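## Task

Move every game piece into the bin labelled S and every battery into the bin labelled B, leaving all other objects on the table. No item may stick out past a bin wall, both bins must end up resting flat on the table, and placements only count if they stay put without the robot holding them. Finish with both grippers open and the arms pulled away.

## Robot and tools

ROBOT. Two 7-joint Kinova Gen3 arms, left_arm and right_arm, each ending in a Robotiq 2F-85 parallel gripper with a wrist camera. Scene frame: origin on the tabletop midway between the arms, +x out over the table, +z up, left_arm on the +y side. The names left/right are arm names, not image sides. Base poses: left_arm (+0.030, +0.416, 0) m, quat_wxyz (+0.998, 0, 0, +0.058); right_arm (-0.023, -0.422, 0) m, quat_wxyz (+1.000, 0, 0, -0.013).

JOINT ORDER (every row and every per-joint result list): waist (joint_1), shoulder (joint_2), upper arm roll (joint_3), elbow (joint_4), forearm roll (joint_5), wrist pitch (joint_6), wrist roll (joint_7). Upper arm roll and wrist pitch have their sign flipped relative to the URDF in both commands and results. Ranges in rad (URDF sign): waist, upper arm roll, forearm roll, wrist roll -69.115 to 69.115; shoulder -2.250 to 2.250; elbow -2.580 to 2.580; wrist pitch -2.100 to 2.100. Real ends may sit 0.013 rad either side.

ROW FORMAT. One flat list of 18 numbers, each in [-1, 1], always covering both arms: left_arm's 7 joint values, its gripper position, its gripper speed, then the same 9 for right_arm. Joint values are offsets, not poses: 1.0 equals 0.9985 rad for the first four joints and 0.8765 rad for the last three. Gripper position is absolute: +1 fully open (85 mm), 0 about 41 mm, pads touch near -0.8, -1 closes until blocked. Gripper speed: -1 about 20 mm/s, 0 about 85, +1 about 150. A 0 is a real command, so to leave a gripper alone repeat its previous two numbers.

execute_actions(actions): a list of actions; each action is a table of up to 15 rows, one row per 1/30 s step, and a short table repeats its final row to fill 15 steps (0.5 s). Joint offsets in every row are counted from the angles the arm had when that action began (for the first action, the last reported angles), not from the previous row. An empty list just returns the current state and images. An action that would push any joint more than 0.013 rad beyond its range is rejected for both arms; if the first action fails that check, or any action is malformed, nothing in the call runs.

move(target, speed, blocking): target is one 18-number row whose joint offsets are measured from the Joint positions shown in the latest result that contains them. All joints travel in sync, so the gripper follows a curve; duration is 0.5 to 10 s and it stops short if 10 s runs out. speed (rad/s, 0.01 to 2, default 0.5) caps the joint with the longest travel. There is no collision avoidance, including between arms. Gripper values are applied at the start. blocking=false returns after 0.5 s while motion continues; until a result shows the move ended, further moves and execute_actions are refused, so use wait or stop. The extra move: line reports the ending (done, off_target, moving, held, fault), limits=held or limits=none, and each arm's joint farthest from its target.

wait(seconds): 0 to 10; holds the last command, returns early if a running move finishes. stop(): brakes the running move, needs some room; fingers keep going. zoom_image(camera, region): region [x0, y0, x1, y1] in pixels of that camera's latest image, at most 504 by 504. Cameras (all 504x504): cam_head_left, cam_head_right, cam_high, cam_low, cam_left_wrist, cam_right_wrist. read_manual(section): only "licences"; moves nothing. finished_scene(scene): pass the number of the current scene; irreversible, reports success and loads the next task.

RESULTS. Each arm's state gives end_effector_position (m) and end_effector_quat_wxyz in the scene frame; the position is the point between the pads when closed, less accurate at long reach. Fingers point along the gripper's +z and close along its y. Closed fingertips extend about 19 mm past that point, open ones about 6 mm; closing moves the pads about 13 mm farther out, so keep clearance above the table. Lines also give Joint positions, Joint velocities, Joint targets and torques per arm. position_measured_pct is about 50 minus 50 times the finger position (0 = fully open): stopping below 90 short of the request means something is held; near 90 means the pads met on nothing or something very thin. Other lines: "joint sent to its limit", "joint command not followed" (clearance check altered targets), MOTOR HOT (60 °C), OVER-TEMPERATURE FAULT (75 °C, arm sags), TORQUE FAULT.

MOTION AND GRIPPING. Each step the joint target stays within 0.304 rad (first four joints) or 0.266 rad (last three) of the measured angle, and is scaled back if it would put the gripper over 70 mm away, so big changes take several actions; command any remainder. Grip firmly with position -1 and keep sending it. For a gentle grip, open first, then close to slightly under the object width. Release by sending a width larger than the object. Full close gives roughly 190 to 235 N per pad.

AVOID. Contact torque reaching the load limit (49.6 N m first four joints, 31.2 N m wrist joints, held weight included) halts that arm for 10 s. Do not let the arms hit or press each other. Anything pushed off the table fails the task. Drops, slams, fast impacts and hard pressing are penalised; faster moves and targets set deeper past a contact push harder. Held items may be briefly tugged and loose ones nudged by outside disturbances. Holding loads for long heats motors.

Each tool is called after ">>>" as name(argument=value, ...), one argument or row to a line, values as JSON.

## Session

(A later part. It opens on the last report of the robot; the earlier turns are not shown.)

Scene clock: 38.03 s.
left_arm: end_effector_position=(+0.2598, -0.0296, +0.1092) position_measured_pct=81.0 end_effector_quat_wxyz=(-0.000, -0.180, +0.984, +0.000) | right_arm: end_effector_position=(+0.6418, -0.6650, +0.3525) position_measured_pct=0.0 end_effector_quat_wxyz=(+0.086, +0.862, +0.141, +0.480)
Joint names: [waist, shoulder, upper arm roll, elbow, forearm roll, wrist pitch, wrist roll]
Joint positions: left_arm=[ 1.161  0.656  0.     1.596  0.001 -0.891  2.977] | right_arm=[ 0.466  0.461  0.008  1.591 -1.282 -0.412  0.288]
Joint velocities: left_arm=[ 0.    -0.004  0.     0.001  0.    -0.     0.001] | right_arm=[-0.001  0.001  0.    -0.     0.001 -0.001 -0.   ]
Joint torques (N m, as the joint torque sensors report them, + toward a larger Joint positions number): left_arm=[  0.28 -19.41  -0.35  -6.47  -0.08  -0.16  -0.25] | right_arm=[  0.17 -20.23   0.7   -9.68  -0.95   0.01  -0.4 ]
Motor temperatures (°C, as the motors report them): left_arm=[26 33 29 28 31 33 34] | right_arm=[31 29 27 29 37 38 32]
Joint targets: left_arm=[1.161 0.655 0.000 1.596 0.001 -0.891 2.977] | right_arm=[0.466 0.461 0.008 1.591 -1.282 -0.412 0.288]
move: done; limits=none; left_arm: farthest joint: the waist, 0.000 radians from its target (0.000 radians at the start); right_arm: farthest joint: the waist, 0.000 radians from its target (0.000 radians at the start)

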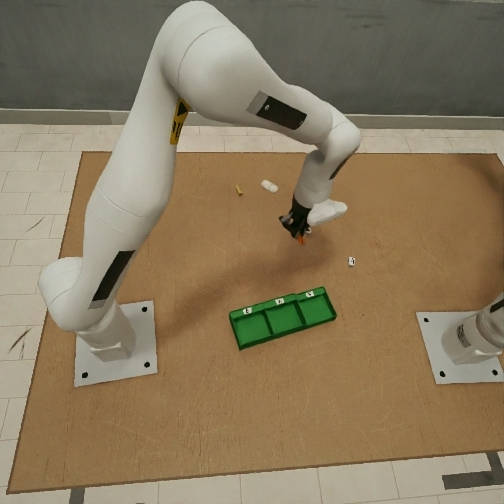

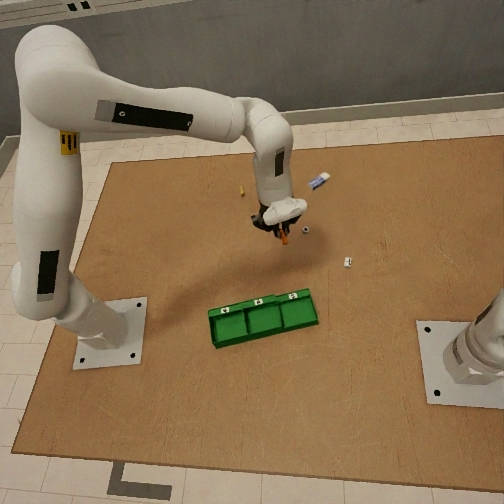

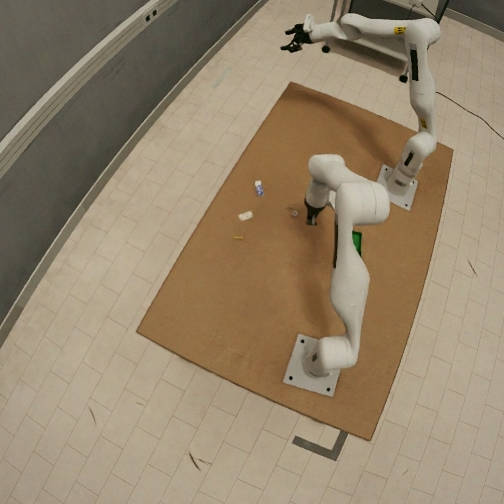

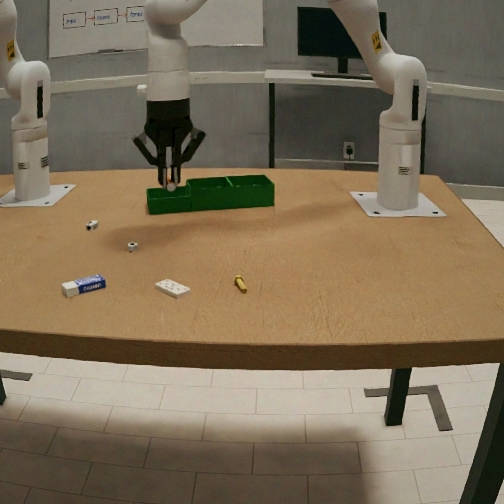

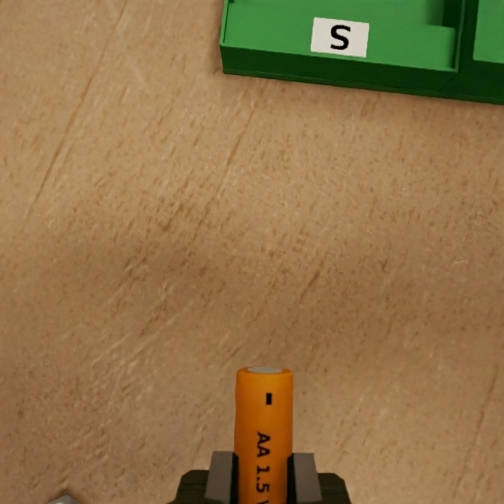

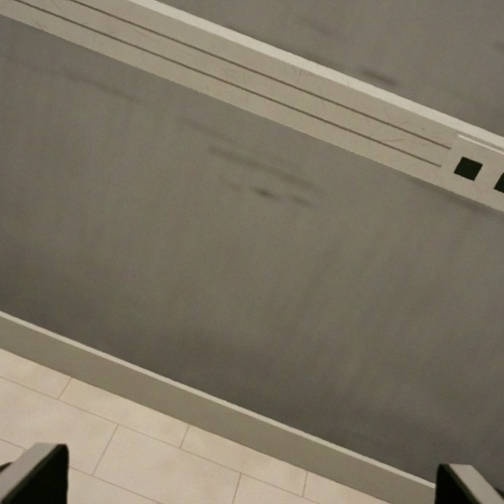

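>>> move(
  target=[0.469,-0.299,0,0.58,0,0.321,-1,-1,0.5, 0,0,0,0,0,0,0,1,0],
  speed=0.9,
)

>>> move(
  target=[0,0,0,0,0,0,-0.331,-1,0.5, 0,0,0,0,0,0,0,1,0],
  speed=0.9,
)

Scene clock: 45.70 s.
left_arm: end_effector_position=(+0.0242, +0.0880, +0.1099) position_measured_pct=81.0 end_effector_quat_wxyz=(-0.000, +0.472, +0.882, -0.000) | right_arm: end_effector_position=(+0.6418, -0.6650, +0.3525) position_measured_pct=0.0 end_effector_quat_wxyz=(+0.086, +0.862, +0.141, +0.480)
Joint names: [waist, shoulder, upper arm roll, elbow, forearm roll, wrist pitch, wrist roll]
Joint positions: left_arm=[ 1.629  0.357  0.     2.175  0.001 -0.609  2.1  ] | right_arm=[ 0.466  0.461  0.008  1.591 -1.282 -0.412  0.288]
Joint velocities: left_arm=[ 0.003 -0.    -0.     0.001  0.001  0.    -0.   ] | right_arm=[-0.001  0.    -0.    -0.     0.002 -0.     0.   ]
Joint torques (N m, as the joint torque sensors report them, + toward a larger Joint positions number): left_arm=[  0.2  -12.59  -0.2   -4.66  -0.09  -0.32  -0.24] | right_arm=[  0.23 -20.3    0.87  -9.56  -0.94  -0.12  -0.48]
Motor temperatures (°C, as the motors report them): left_arm=[26 34 29 28 31 33 34] | right_arm=[31 29 27 29 37 38 32]
Joint targets: left_arm=[1.629 0.357 0.000 2.175 0.001 -0.609 2.100] | right_arm=[0.466 0.461 0.008 1.591 -1.282 -0.412 0.288]
move: done; limits=none; left_arm: farthest joint: the waist, 0.000 radians from its target (0.468 radians at the start); right_arm: farthest joint: the waist, 0.000 radians from its target (0.000 radians at the start)

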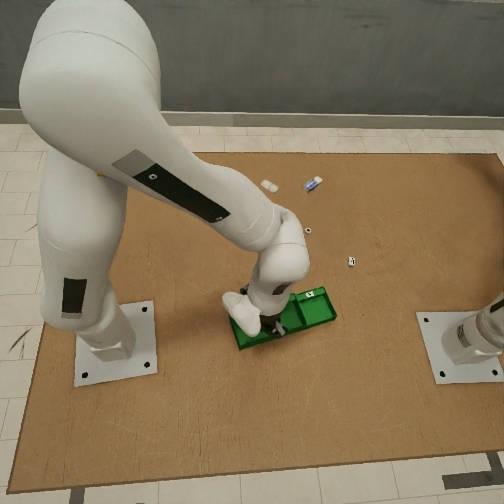

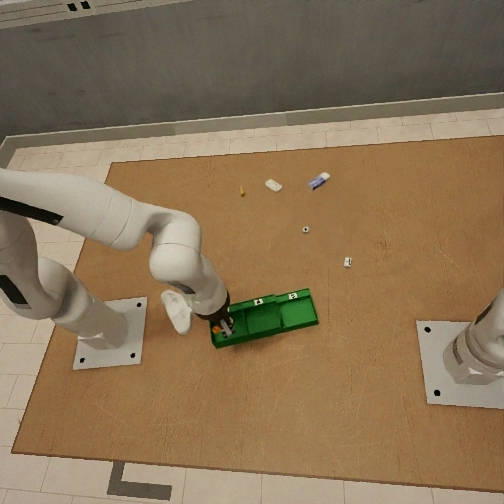

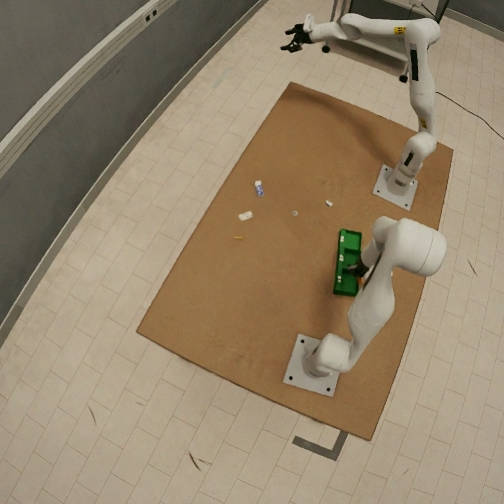

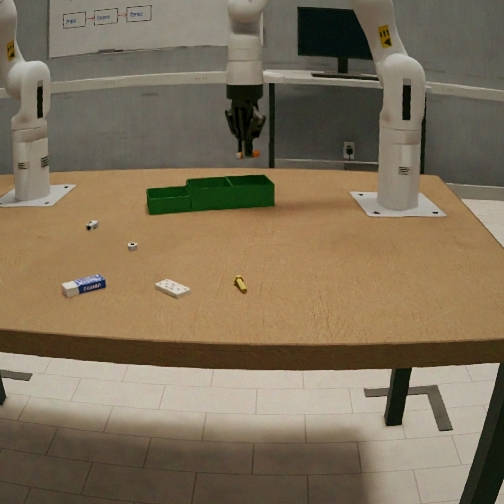

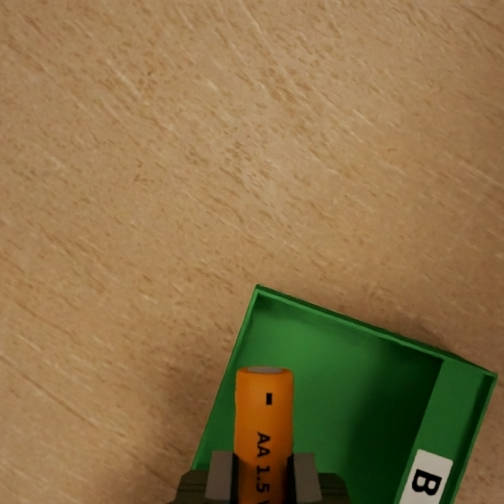

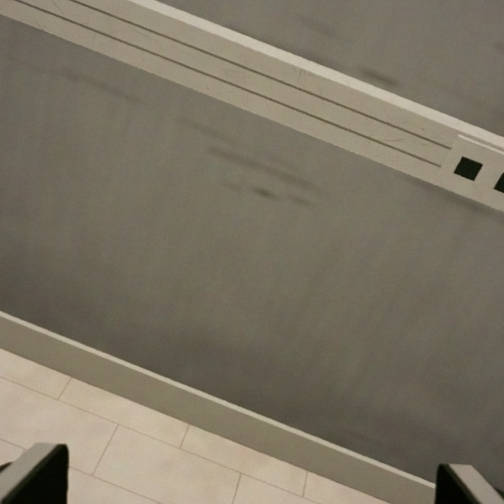

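Scene clock: 46.57 s.
left_arm: end_effector_position=(+0.0243, +0.0882, +0.1094) position_measured_pct=81.0 end_effector_quat_wxyz=(-0.001, +0.594, +0.804, +0.000) | right_arm: end_effector_position=(+0.6418, -0.6650, +0.3525) position_measured_pct=0.0 end_effector_quat_wxyz=(+0.086, +0.862, +0.141, +0.480)
Joint names: [waist, shoulder, upper arm roll, elbow, forearm roll, wrist pitch, wrist roll]
Joint positions: left_arm=[ 1.629  0.359  0.     2.175  0.001 -0.609  1.81 ] | right_arm=[ 0.466  0.461  0.008  1.591 -1.282 -0.412  0.288]
Joint velocities: left_arm=[ 0.002 -0.015 -0.004  0.     0.003 -0.014  0.   ] | right_arm=[ 0.     0.001 -0.     0.001 -0.    -0.001  0.   ]
Joint torques (N m, as the joint torque sensors report them, + toward a larger Joint positions number): left_arm=[ -0.16 -12.26  -0.44  -4.9   -0.19  -0.19  -0.32] | right_arm=[ -0.03 -20.22   0.7   -9.62  -1.07  -0.11  -0.35]
Motor temperatures (°C, as the motors report them): left_arm=[26 34 29 28 31 33 34] | right_arm=[31 29 27 29 37 38 32]
Joint targets: left_arm=[1.629 0.357 0.000 2.175 0.001 -0.609 1.810] | right_arm=[0.466 0.461 0.008 1.591 -1.282 -0.412 0.288]
move: done; limits=none; left_arm: farthest joint: the shoulder, 0.002 radians from its target (0.000 radians at the start); right_arm: farthest joint: the waist, 0.000 radians from its target (0.000 radians at the start)

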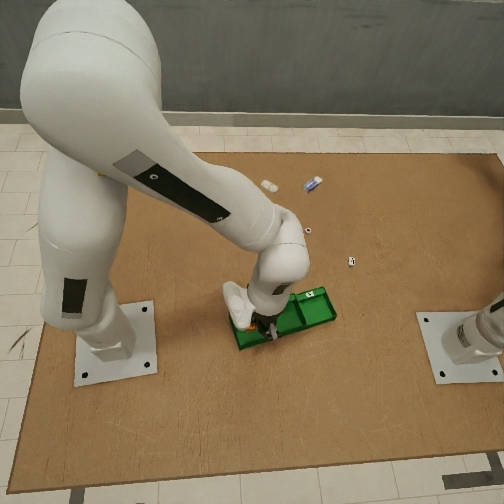

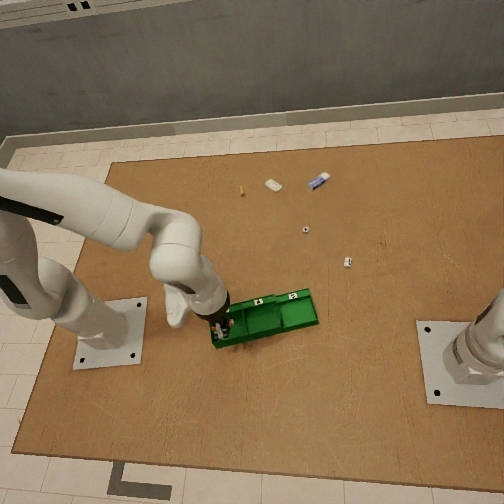

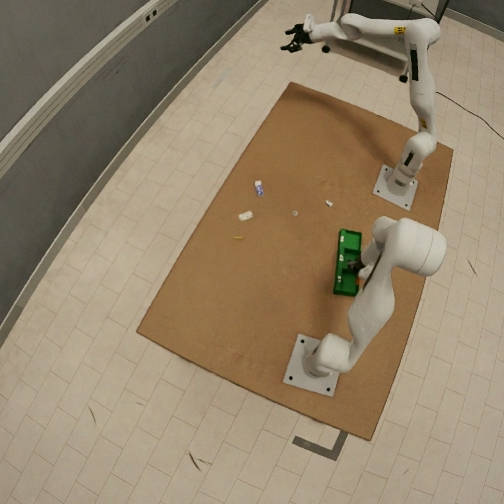

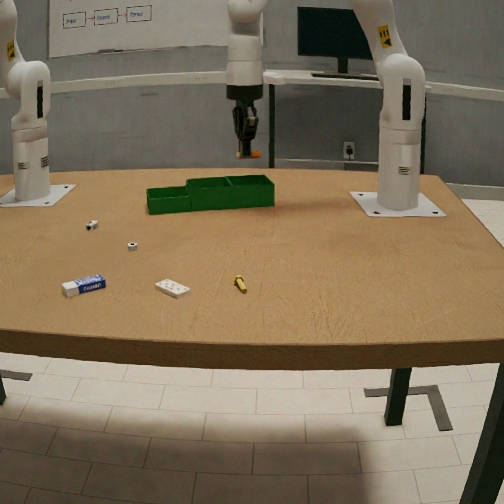

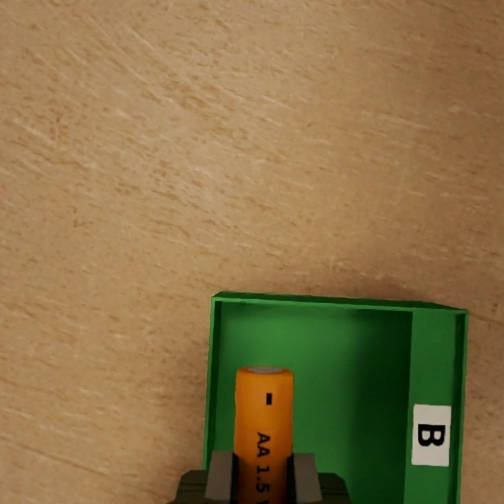

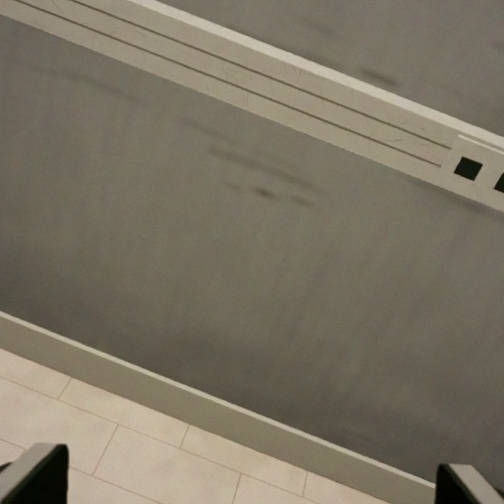

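>>> move(
  target=[-0.042,-0.008,0,0.012,0,0.005,-0.082,-1,0.5, 0,0,0,0,0,0,0,1,0],
)

>>> move(
  target=[0,0.159,0,0.059,0,0.248,0,-1,0.5, 0,0,0,0,0,0,0,1,0],
  speed=0.25,
)

Scene clock: 54.70 s.
left_arm: end_effector_position=(+0.0376, +0.0922, +0.1098) position_measured_pct=81.0 end_effector_quat_wxyz=(-0.000, +0.606, +0.795, +0.000) | right_arm: end_effector_position=(+0.6418, -0.6650, +0.3525) position_measured_pct=0.0 end_effector_quat_wxyz=(+0.086, +0.862, +0.141, +0.480)
Joint names: [waist, shoulder, upper arm roll, elbow, forearm roll, wrist pitch, wrist roll]
Joint positions: left_arm=[ 1.587  0.351  0.     2.187  0.001 -0.605  1.738] | right_arm=[ 0.466  0.461  0.008  1.591 -1.282 -0.412  0.288]
Joint velocities: left_arm=[-0.003 -0.002  0.    -0.    -0.     0.    -0.001] | right_arm=[-0.001 -0.     0.    -0.     0.001  0.     0.   ]
Joint torques (N m, as the joint torque sensors report them, + toward a larger Joint positions number): left_arm=[  0.24 -12.33  -0.2   -4.63  -0.13  -0.18  -0.32] | right_arm=[  0.23 -20.25   0.71  -9.6   -0.97  -0.08  -0.34]
Motor temperatures (°C, as the motors report them): left_arm=[26 34 29 28 31 33 34] | right_arm=[31 29 27 29 37 38 32]
Joint targets: left_arm=[1.587 0.351 0.000 2.187 0.001 -0.605 1.738] | right_arm=[0.466 0.461 0.008 1.591 -1.282 -0.412 0.288]
move: done; limits=none; left_arm: farthest joint: the waist, 0.000 radians from its target (0.042 radians at the start); right_arm: farthest joint: the waist, 0.000 radians from its target (0.000 radians at the start)

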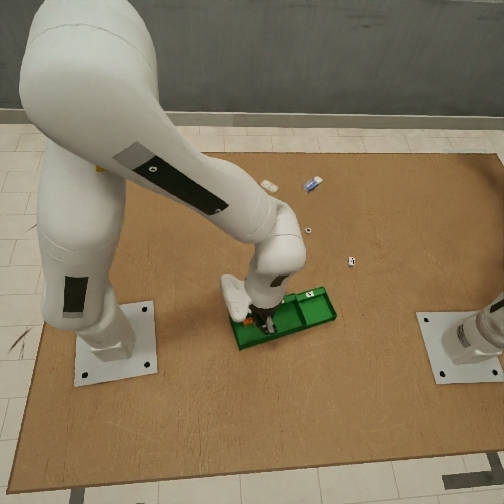

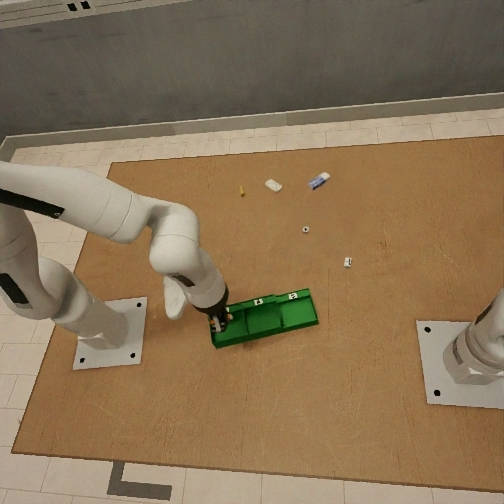

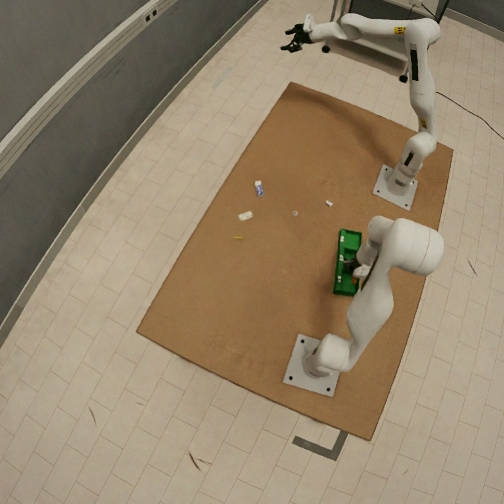

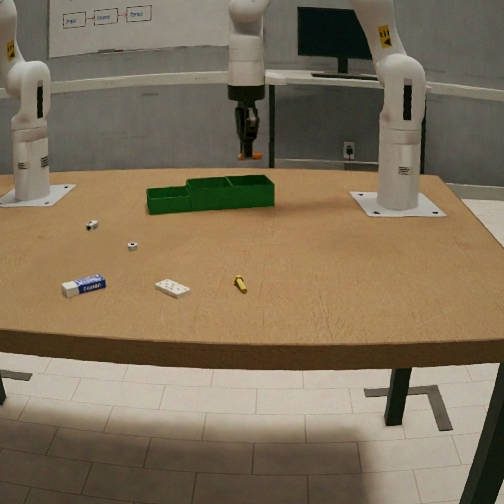

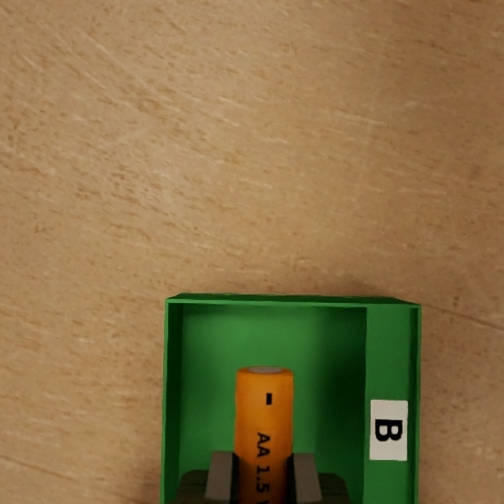

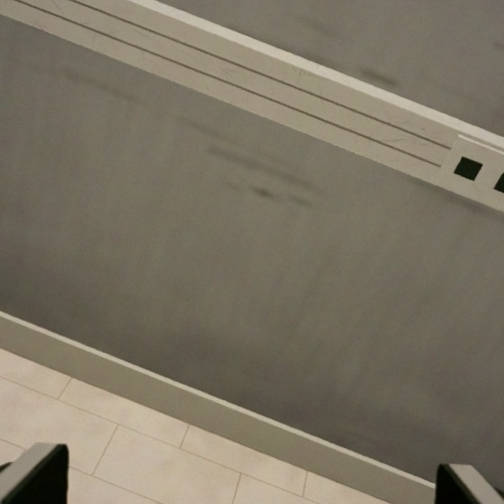

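Scene clock: 56.00 s.
left_arm: end_effector_position=(+0.0377, +0.0917, +0.0497) position_measured_pct=81.0 end_effector_quat_wxyz=(-0.000, +0.606, +0.795, +0.000) | right_arm: end_effector_position=(+0.6418, -0.6650, +0.3525) position_measured_pct=0.0 end_effector_quat_wxyz=(+0.086, +0.862, +0.141, +0.480)
Joint names: [waist, shoulder, upper arm roll, elbow, forearm roll, wrist pitch, wrist roll]
Joint positions: left_arm=[ 1.587  0.509  0.     2.246  0.001 -0.387  1.738] | right_arm=[ 0.466  0.461  0.008  1.591 -1.282 -0.412  0.288]
Joint velocities: left_arm=[-0.     0.004  0.    -0.    -0.001  0.     0.001] | right_arm=[-0.001 -0.    -0.     0.     0.001 -0.     0.   ]
Joint torques (N m, as the joint torque sensors report them, + toward a larger Joint positions number): left_arm=[  0.11 -13.38  -0.27  -2.77  -0.18  -0.25  -0.24] | right_arm=[  0.09 -20.14   0.77  -9.6   -1.02  -0.14  -0.41]
Motor temperatures (°C, as the motors report them): left_arm=[26 34 29 28 31 33 34] | right_arm=[31 29 27 29 37 38 32]
Joint targets: left_arm=[1.587 0.510 0.000 2.246 0.001 -0.387 1.738] | right_arm=[0.466 0.461 0.008 1.591 -1.282 -0.412 0.288]
move: done; limits=none; left_arm: farthest joint: the waist, 0.000 radians from its target (0.000 radians at the start); right_arm: farthest joint: the waist, 0.000 radians from its target (0.000 radians at the start)

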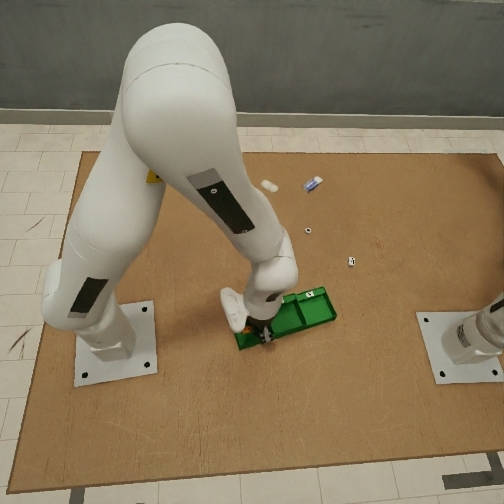

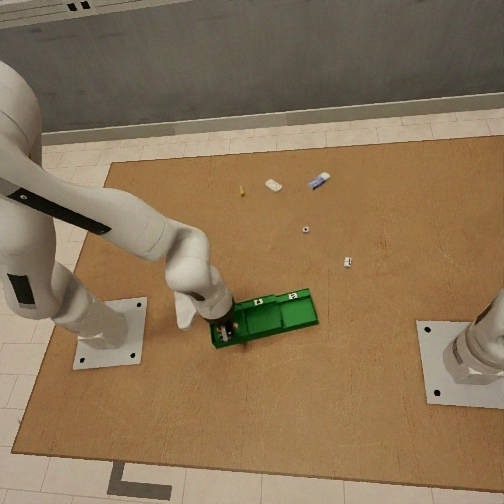

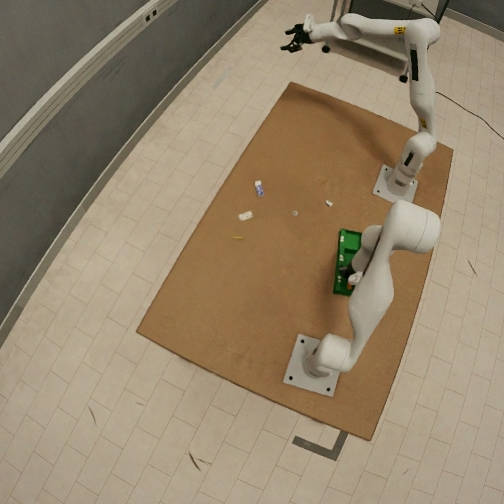

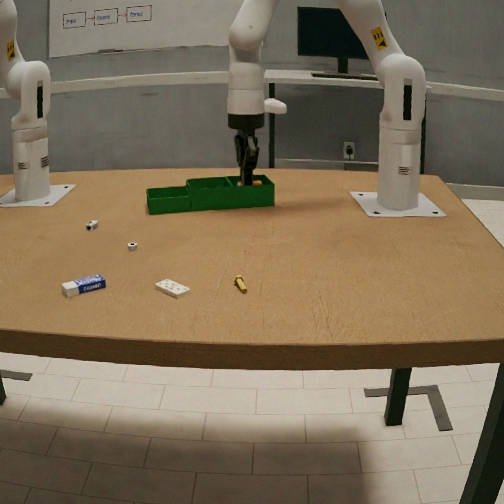

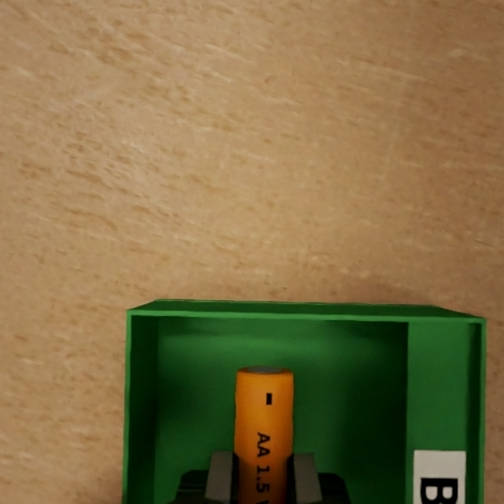

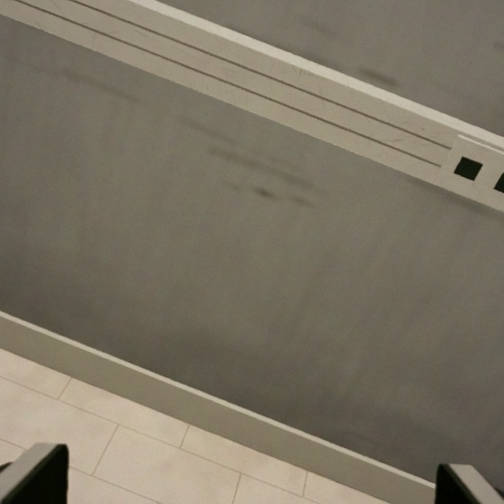

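>>> move(
  target=[0,0,0,0,0,0,0,-0.3,0,0,0,0,0,0,0,0,1,0],
)

>>> move(
  target=[0,-0.2,0,-0.07,0,-0.3,0,-0.3,0,0,0,0,0,0,0,0,1,0],
)

Scene clock: 73.00 s.
left_arm: end_effector_position=(+0.0377, +0.0917, +0.0497) position_measured_pct=65.1 end_effector_quat_wxyz=(-0.000, +0.606, +0.795, +0.000) | right_arm: end_effector_position=(+0.6418, -0.6650, +0.3525) position_measured_pct=0.0 end_effector_quat_wxyz=(+0.086, +0.862, +0.141, +0.480)
Joint names: [waist, shoulder, upper arm roll, elbow, forearm roll, wrist pitch, wrist roll]
Joint positions: left_arm=[ 1.587  0.509  0.     2.246  0.001 -0.387  1.738] | right_arm=[ 0.466  0.461  0.008  1.591 -1.282 -0.412  0.288]
Joint velocities: left_arm=[-0.     0.001  0.    -0.     0.     0.    -0.002] | right_arm=[-0.     0.001  0.    -0.    -0.002  0.     0.   ]
Joint torques (N m, as the joint torque sensors report them, + toward a larger Joint positions number): left_arm=[  0.14 -13.38  -0.33  -2.85  -0.08  -0.21  -0.27] | right_arm=[  0.11 -20.26   0.78  -9.64  -1.    -0.1   -0.32]
Motor temperatures (°C, as the motors report them): left_arm=[26 34 29 28 31 33 34] | right_arm=[31 29 27 29 37 38 32]
Joint targets: left_arm=[1.587 0.509 0.000 2.246 0.001 -0.387 1.738] | right_arm=[0.466 0.461 0.008 1.591 -1.282 -0.412 0.288]
move: done; limits=none; left_arm: farthest joint: the waist, 0.000 radians from its target (0.000 radians at the start); right_arm: farthest joint: the waist, 0.000 radians from its target (0.000 radians at the start)

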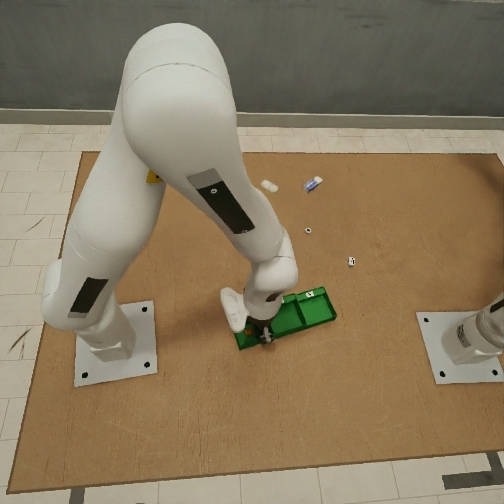

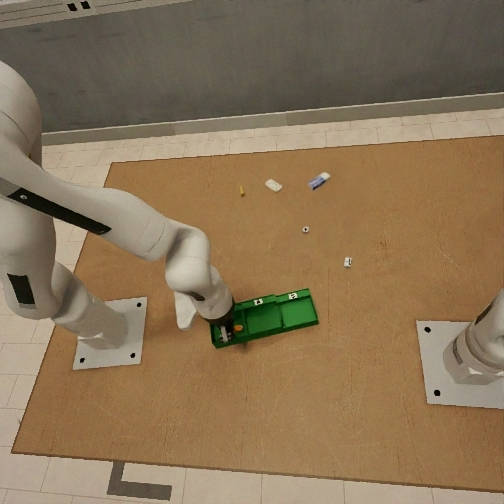

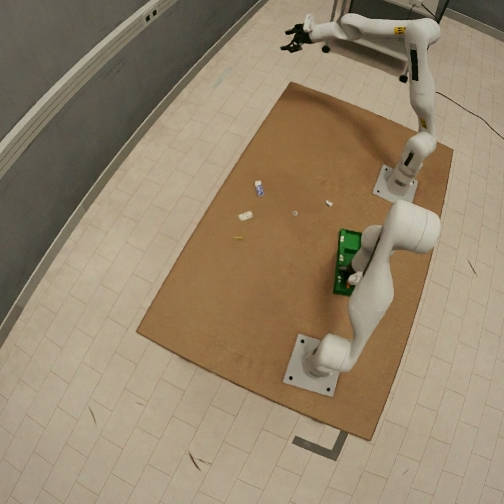

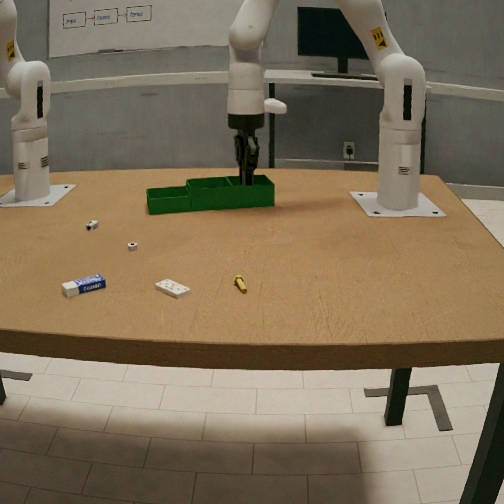

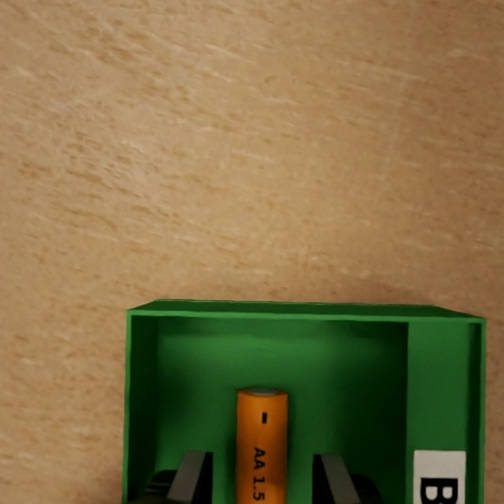

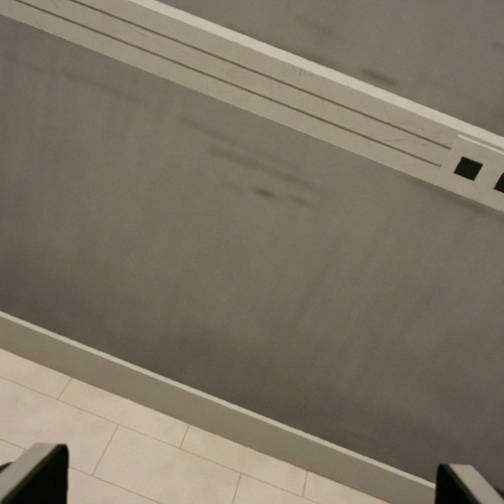

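Scene clock: 74.10 s.
left_arm: end_effector_position=(+0.0375, +0.0933, +0.1251) position_measured_pct=65.1 end_effector_quat_wxyz=(+0.002, +0.606, +0.795, -0.002) | right_arm: end_effector_position=(+0.6418, -0.6650, +0.3525) position_measured_pct=0.0 end_effector_quat_wxyz=(+0.086, +0.862, +0.141, +0.480)
Joint names: [waist, shoulder, upper arm roll, elbow, forearm roll, wrist pitch, wrist roll]
Joint positions: left_arm=[ 1.587  0.31   0.     2.176  0.001 -0.65   1.738] | right_arm=[ 0.466  0.461  0.008  1.591 -1.282 -0.412  0.288]
Joint velocities: left_arm=[-0.    -0.002 -0.001 -0.     0.    -0.    -0.003] | right_arm=[ 0.001 -0.     0.     0.001  0.001  0.     0.   ]
Joint torques (N m, as the joint torque sensors report them, + toward a larger Joint positions number): left_arm=[  0.06 -11.39  -0.13  -4.88  -0.17  -0.18  -0.27] | right_arm=[  0.05 -20.26   0.79  -9.47  -1.01  -0.17  -0.49]
Motor temperatures (°C, as the motors report them): left_arm=[26 34 29 28 31 33 34] | right_arm=[31 29 27 29 37 38 32]
Joint targets: left_arm=[1.587 0.310 0.000 2.176 0.001 -0.650 1.738] | right_arm=[0.466 0.461 0.008 1.591 -1.282 -0.412 0.288]
move: done; limits=none; left_arm: farthest joint: the shoulder, 0.001 radians from its target (0.200 radians at the start); right_arm: farthest joint: the waist, 0.000 radians from its target (0.000 radians at the start)

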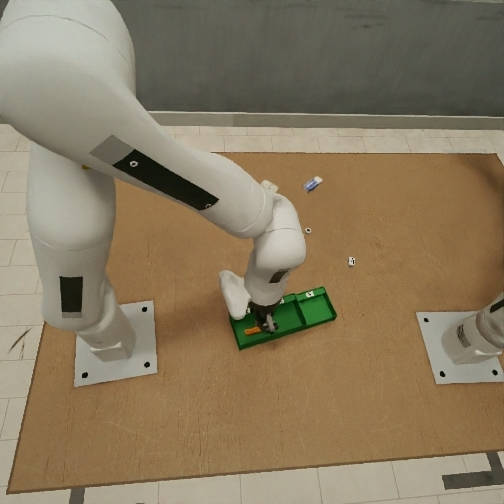

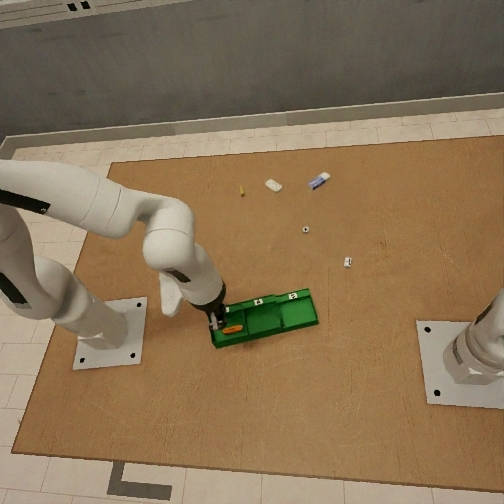

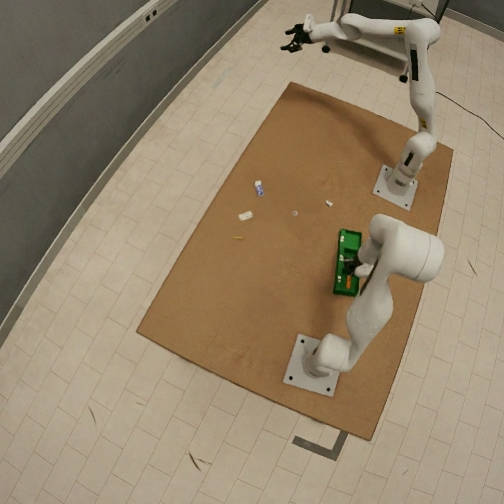

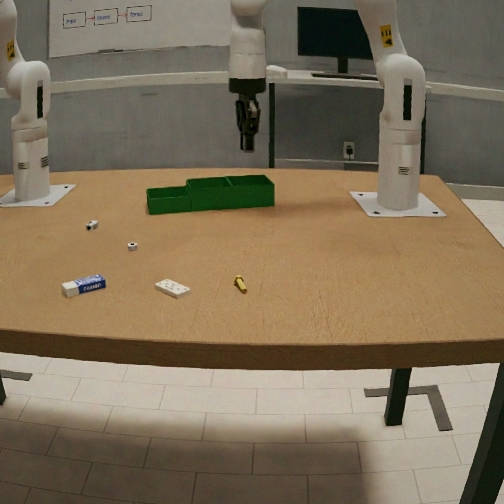

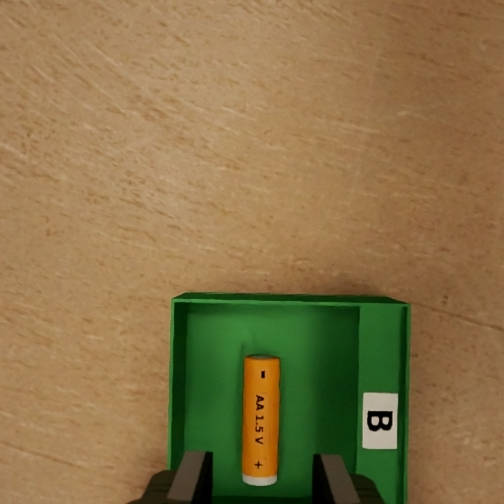

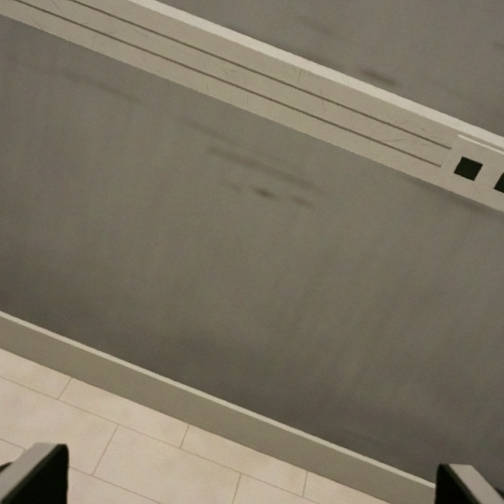

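>>> move(
  target=[-0.79,0.15,0,-0.6,0,-0.27,-1,0.3,0,0,0,0,0,0,0,0,1,0],
  speed=1.0,
)

>>> move(
  target=[0,0.44,0,-0.461,0,-0.272,-0.921,0.3,0,0,0,0,0,0,0,0,1,0],
  speed=1.0,
)

Scene clock: 85.37 s.
left_arm: end_effector_position=(+0.4296, +0.0592, +0.2168) position_measured_pct=34.9 end_effector_quat_wxyz=(+0.109, +0.637, +0.763, +0.001) | right_arm: end_effector_position=(+0.6418, -0.6650, +0.3525) position_measured_pct=0.0 end_effector_quat_wxyz=(+0.086, +0.862, +0.141, +0.480)
Joint names: [waist, shoulder, upper arm roll, elbow, forearm roll, wrist pitch, wrist roll]
Joint positions: left_arm=[ 0.799  0.46   0.     1.577  0.001 -0.887  0.862] | right_arm=[ 0.466  0.461  0.008  1.591 -1.282 -0.412  0.288]
Joint velocities: left_arm=[-0.001  0.002  0.001 -0.    -0.     0.     0.001] | right_arm=[ 0.001 -0.    -0.     0.    -0.    -0.001  0.   ]
Joint torques (N m, as the joint torque sensors report them, + toward a larger Joint positions number): left_arm=[  0.08 -17.61  -0.13  -7.97  -0.2    0.42  -0.2 ] | right_arm=[  0.09 -20.33   0.95  -9.58  -0.98  -0.08  -0.41]
Motor temperatures (°C, as the motors report them): left_arm=[26 34 29 28 31 33 34] | right_arm=[31 29 27 29 37 38 32]
Joint targets: left_arm=[0.798 0.460 0.000 1.577 0.001 -0.887 0.862] | right_arm=[0.466 0.461 0.008 1.591 -1.282 -0.412 0.288]
move: done; limits=none; left_arm: farthest joint: the waist, 0.000 radians from its target (0.789 radians at the start); right_arm: farthest joint: the waist, 0.000 radians from its target (0.000 radians at the start)

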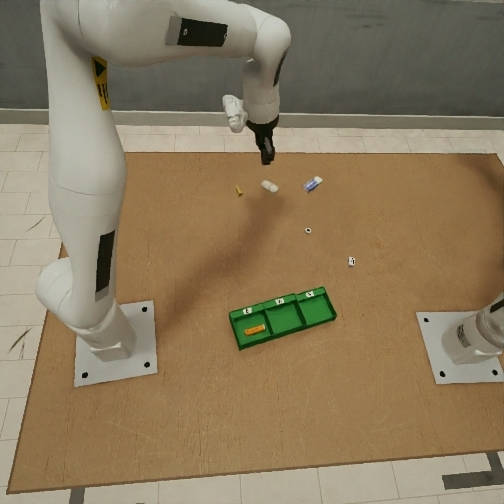

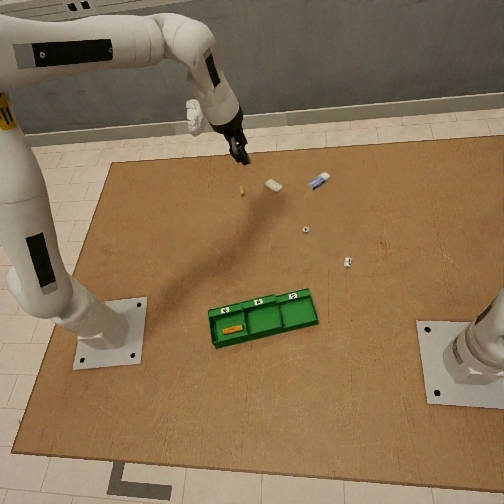

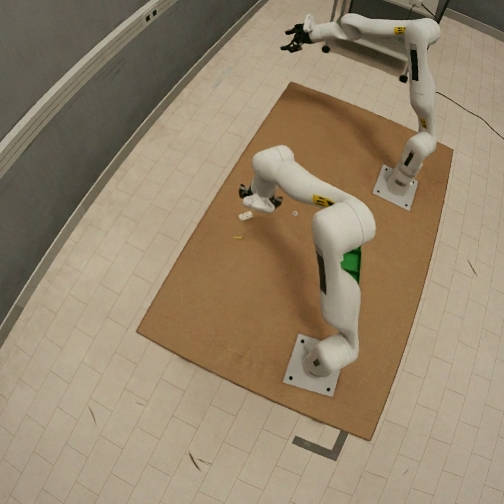

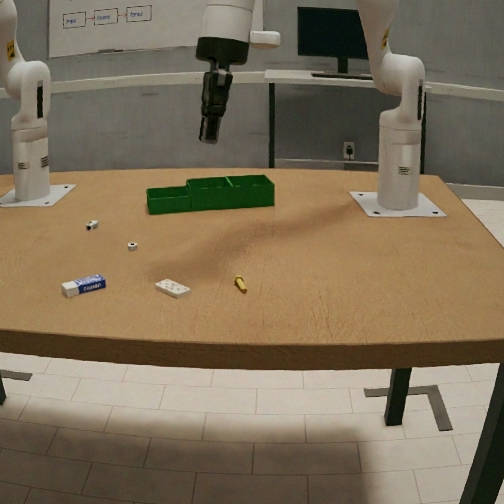

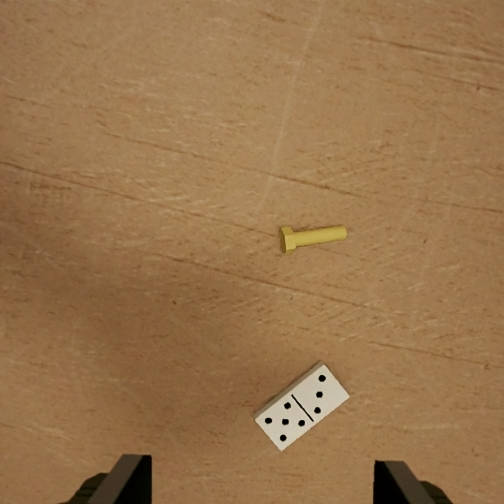

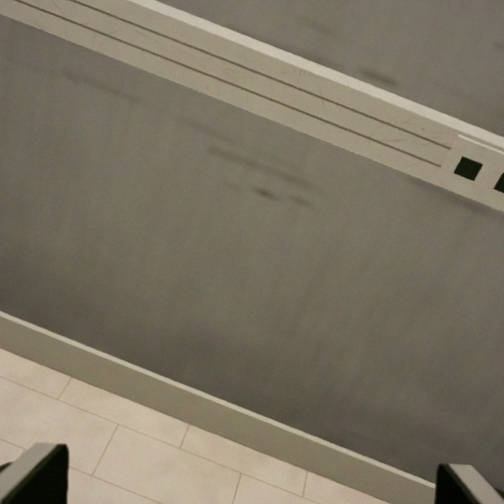

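Scene clock: 86.87 s.
left_arm: end_effector_position=(+0.4904, +0.0097, +0.1003) position_measured_pct=34.9 end_effector_quat_wxyz=(+0.000, +0.891, +0.454, +0.000) | right_arm: end_effector_position=(+0.6418, -0.6650, +0.3525) position_measured_pct=0.0 end_effector_quat_wxyz=(+0.086, +0.862, +0.141, +0.480)
Joint names: [waist, shoulder, upper arm roll, elbow, forearm roll, wrist pitch, wrist roll]
Joint positions: left_arm=[ 0.799  0.899  0.     1.117  0.001 -1.125  0.054] | right_arm=[ 0.466  0.461  0.008  1.591 -1.282 -0.412  0.288]
Joint velocities: left_arm=[ 0.001  0.002  0.001 -0.    -0.     0.     0.   ] | right_arm=[ 0.002 -0.    -0.     0.     0.    -0.001  0.   ]
Joint torques (N m, as the joint torque sensors report them, + toward a larger Joint positions number): left_arm=[  0.22 -24.05  -0.29  -7.47  -0.19  -0.23  -0.27] | right_arm=[  0.06 -20.36   0.74  -9.58  -1.07  -0.06  -0.47]
Motor temperatures (°C, as the motors report them): left_arm=[26 34 29 28 31 33 34] | right_arm=[31 29 27 29 37 38 32]
Joint targets: left_arm=[0.799 0.899 0.000 1.117 0.001 -1.125 0.054] | right_arm=[0.466 0.461 0.008 1.591 -1.282 -0.412 0.288]
move: done; limits=none; left_arm: farthest joint: the shoulder, 0.001 radians from its target (0.440 radians at the start); right_arm: farthest joint: the waist, 0.000 radians from its target (0.000 radians at the start)

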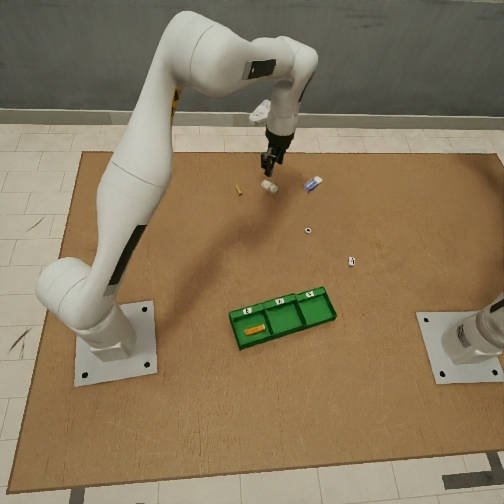

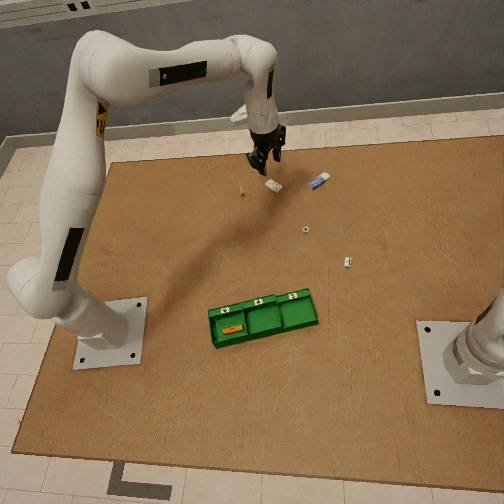

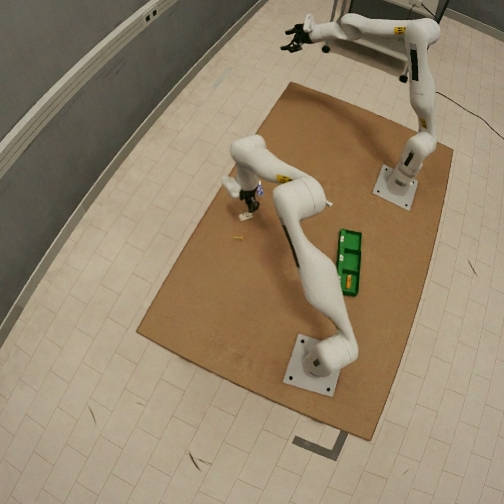

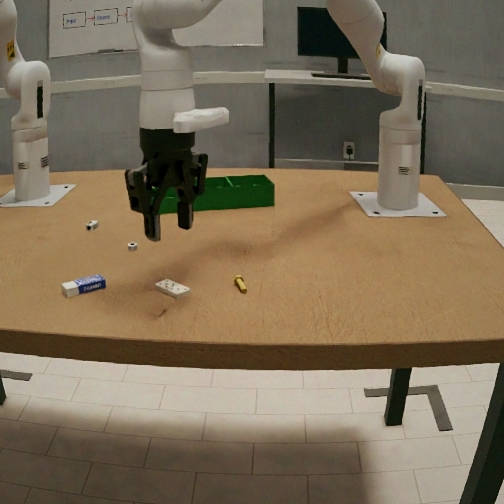

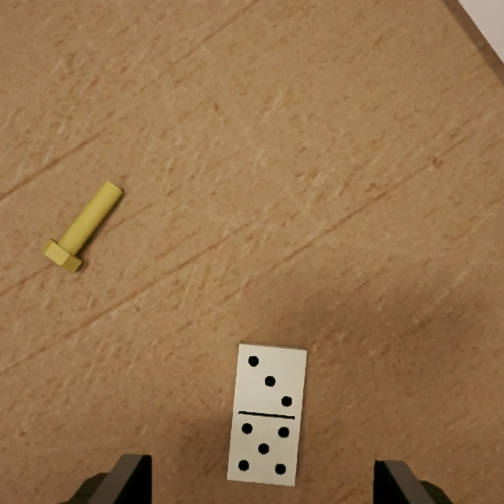

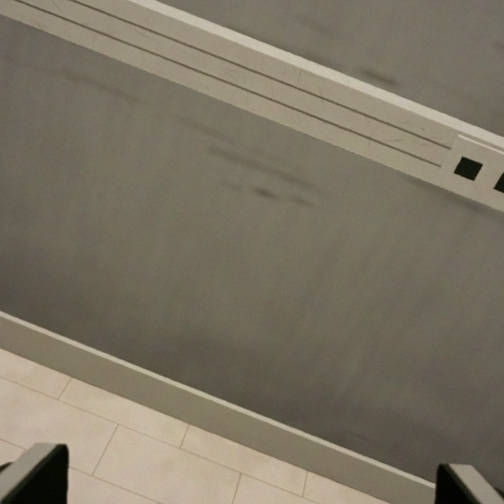

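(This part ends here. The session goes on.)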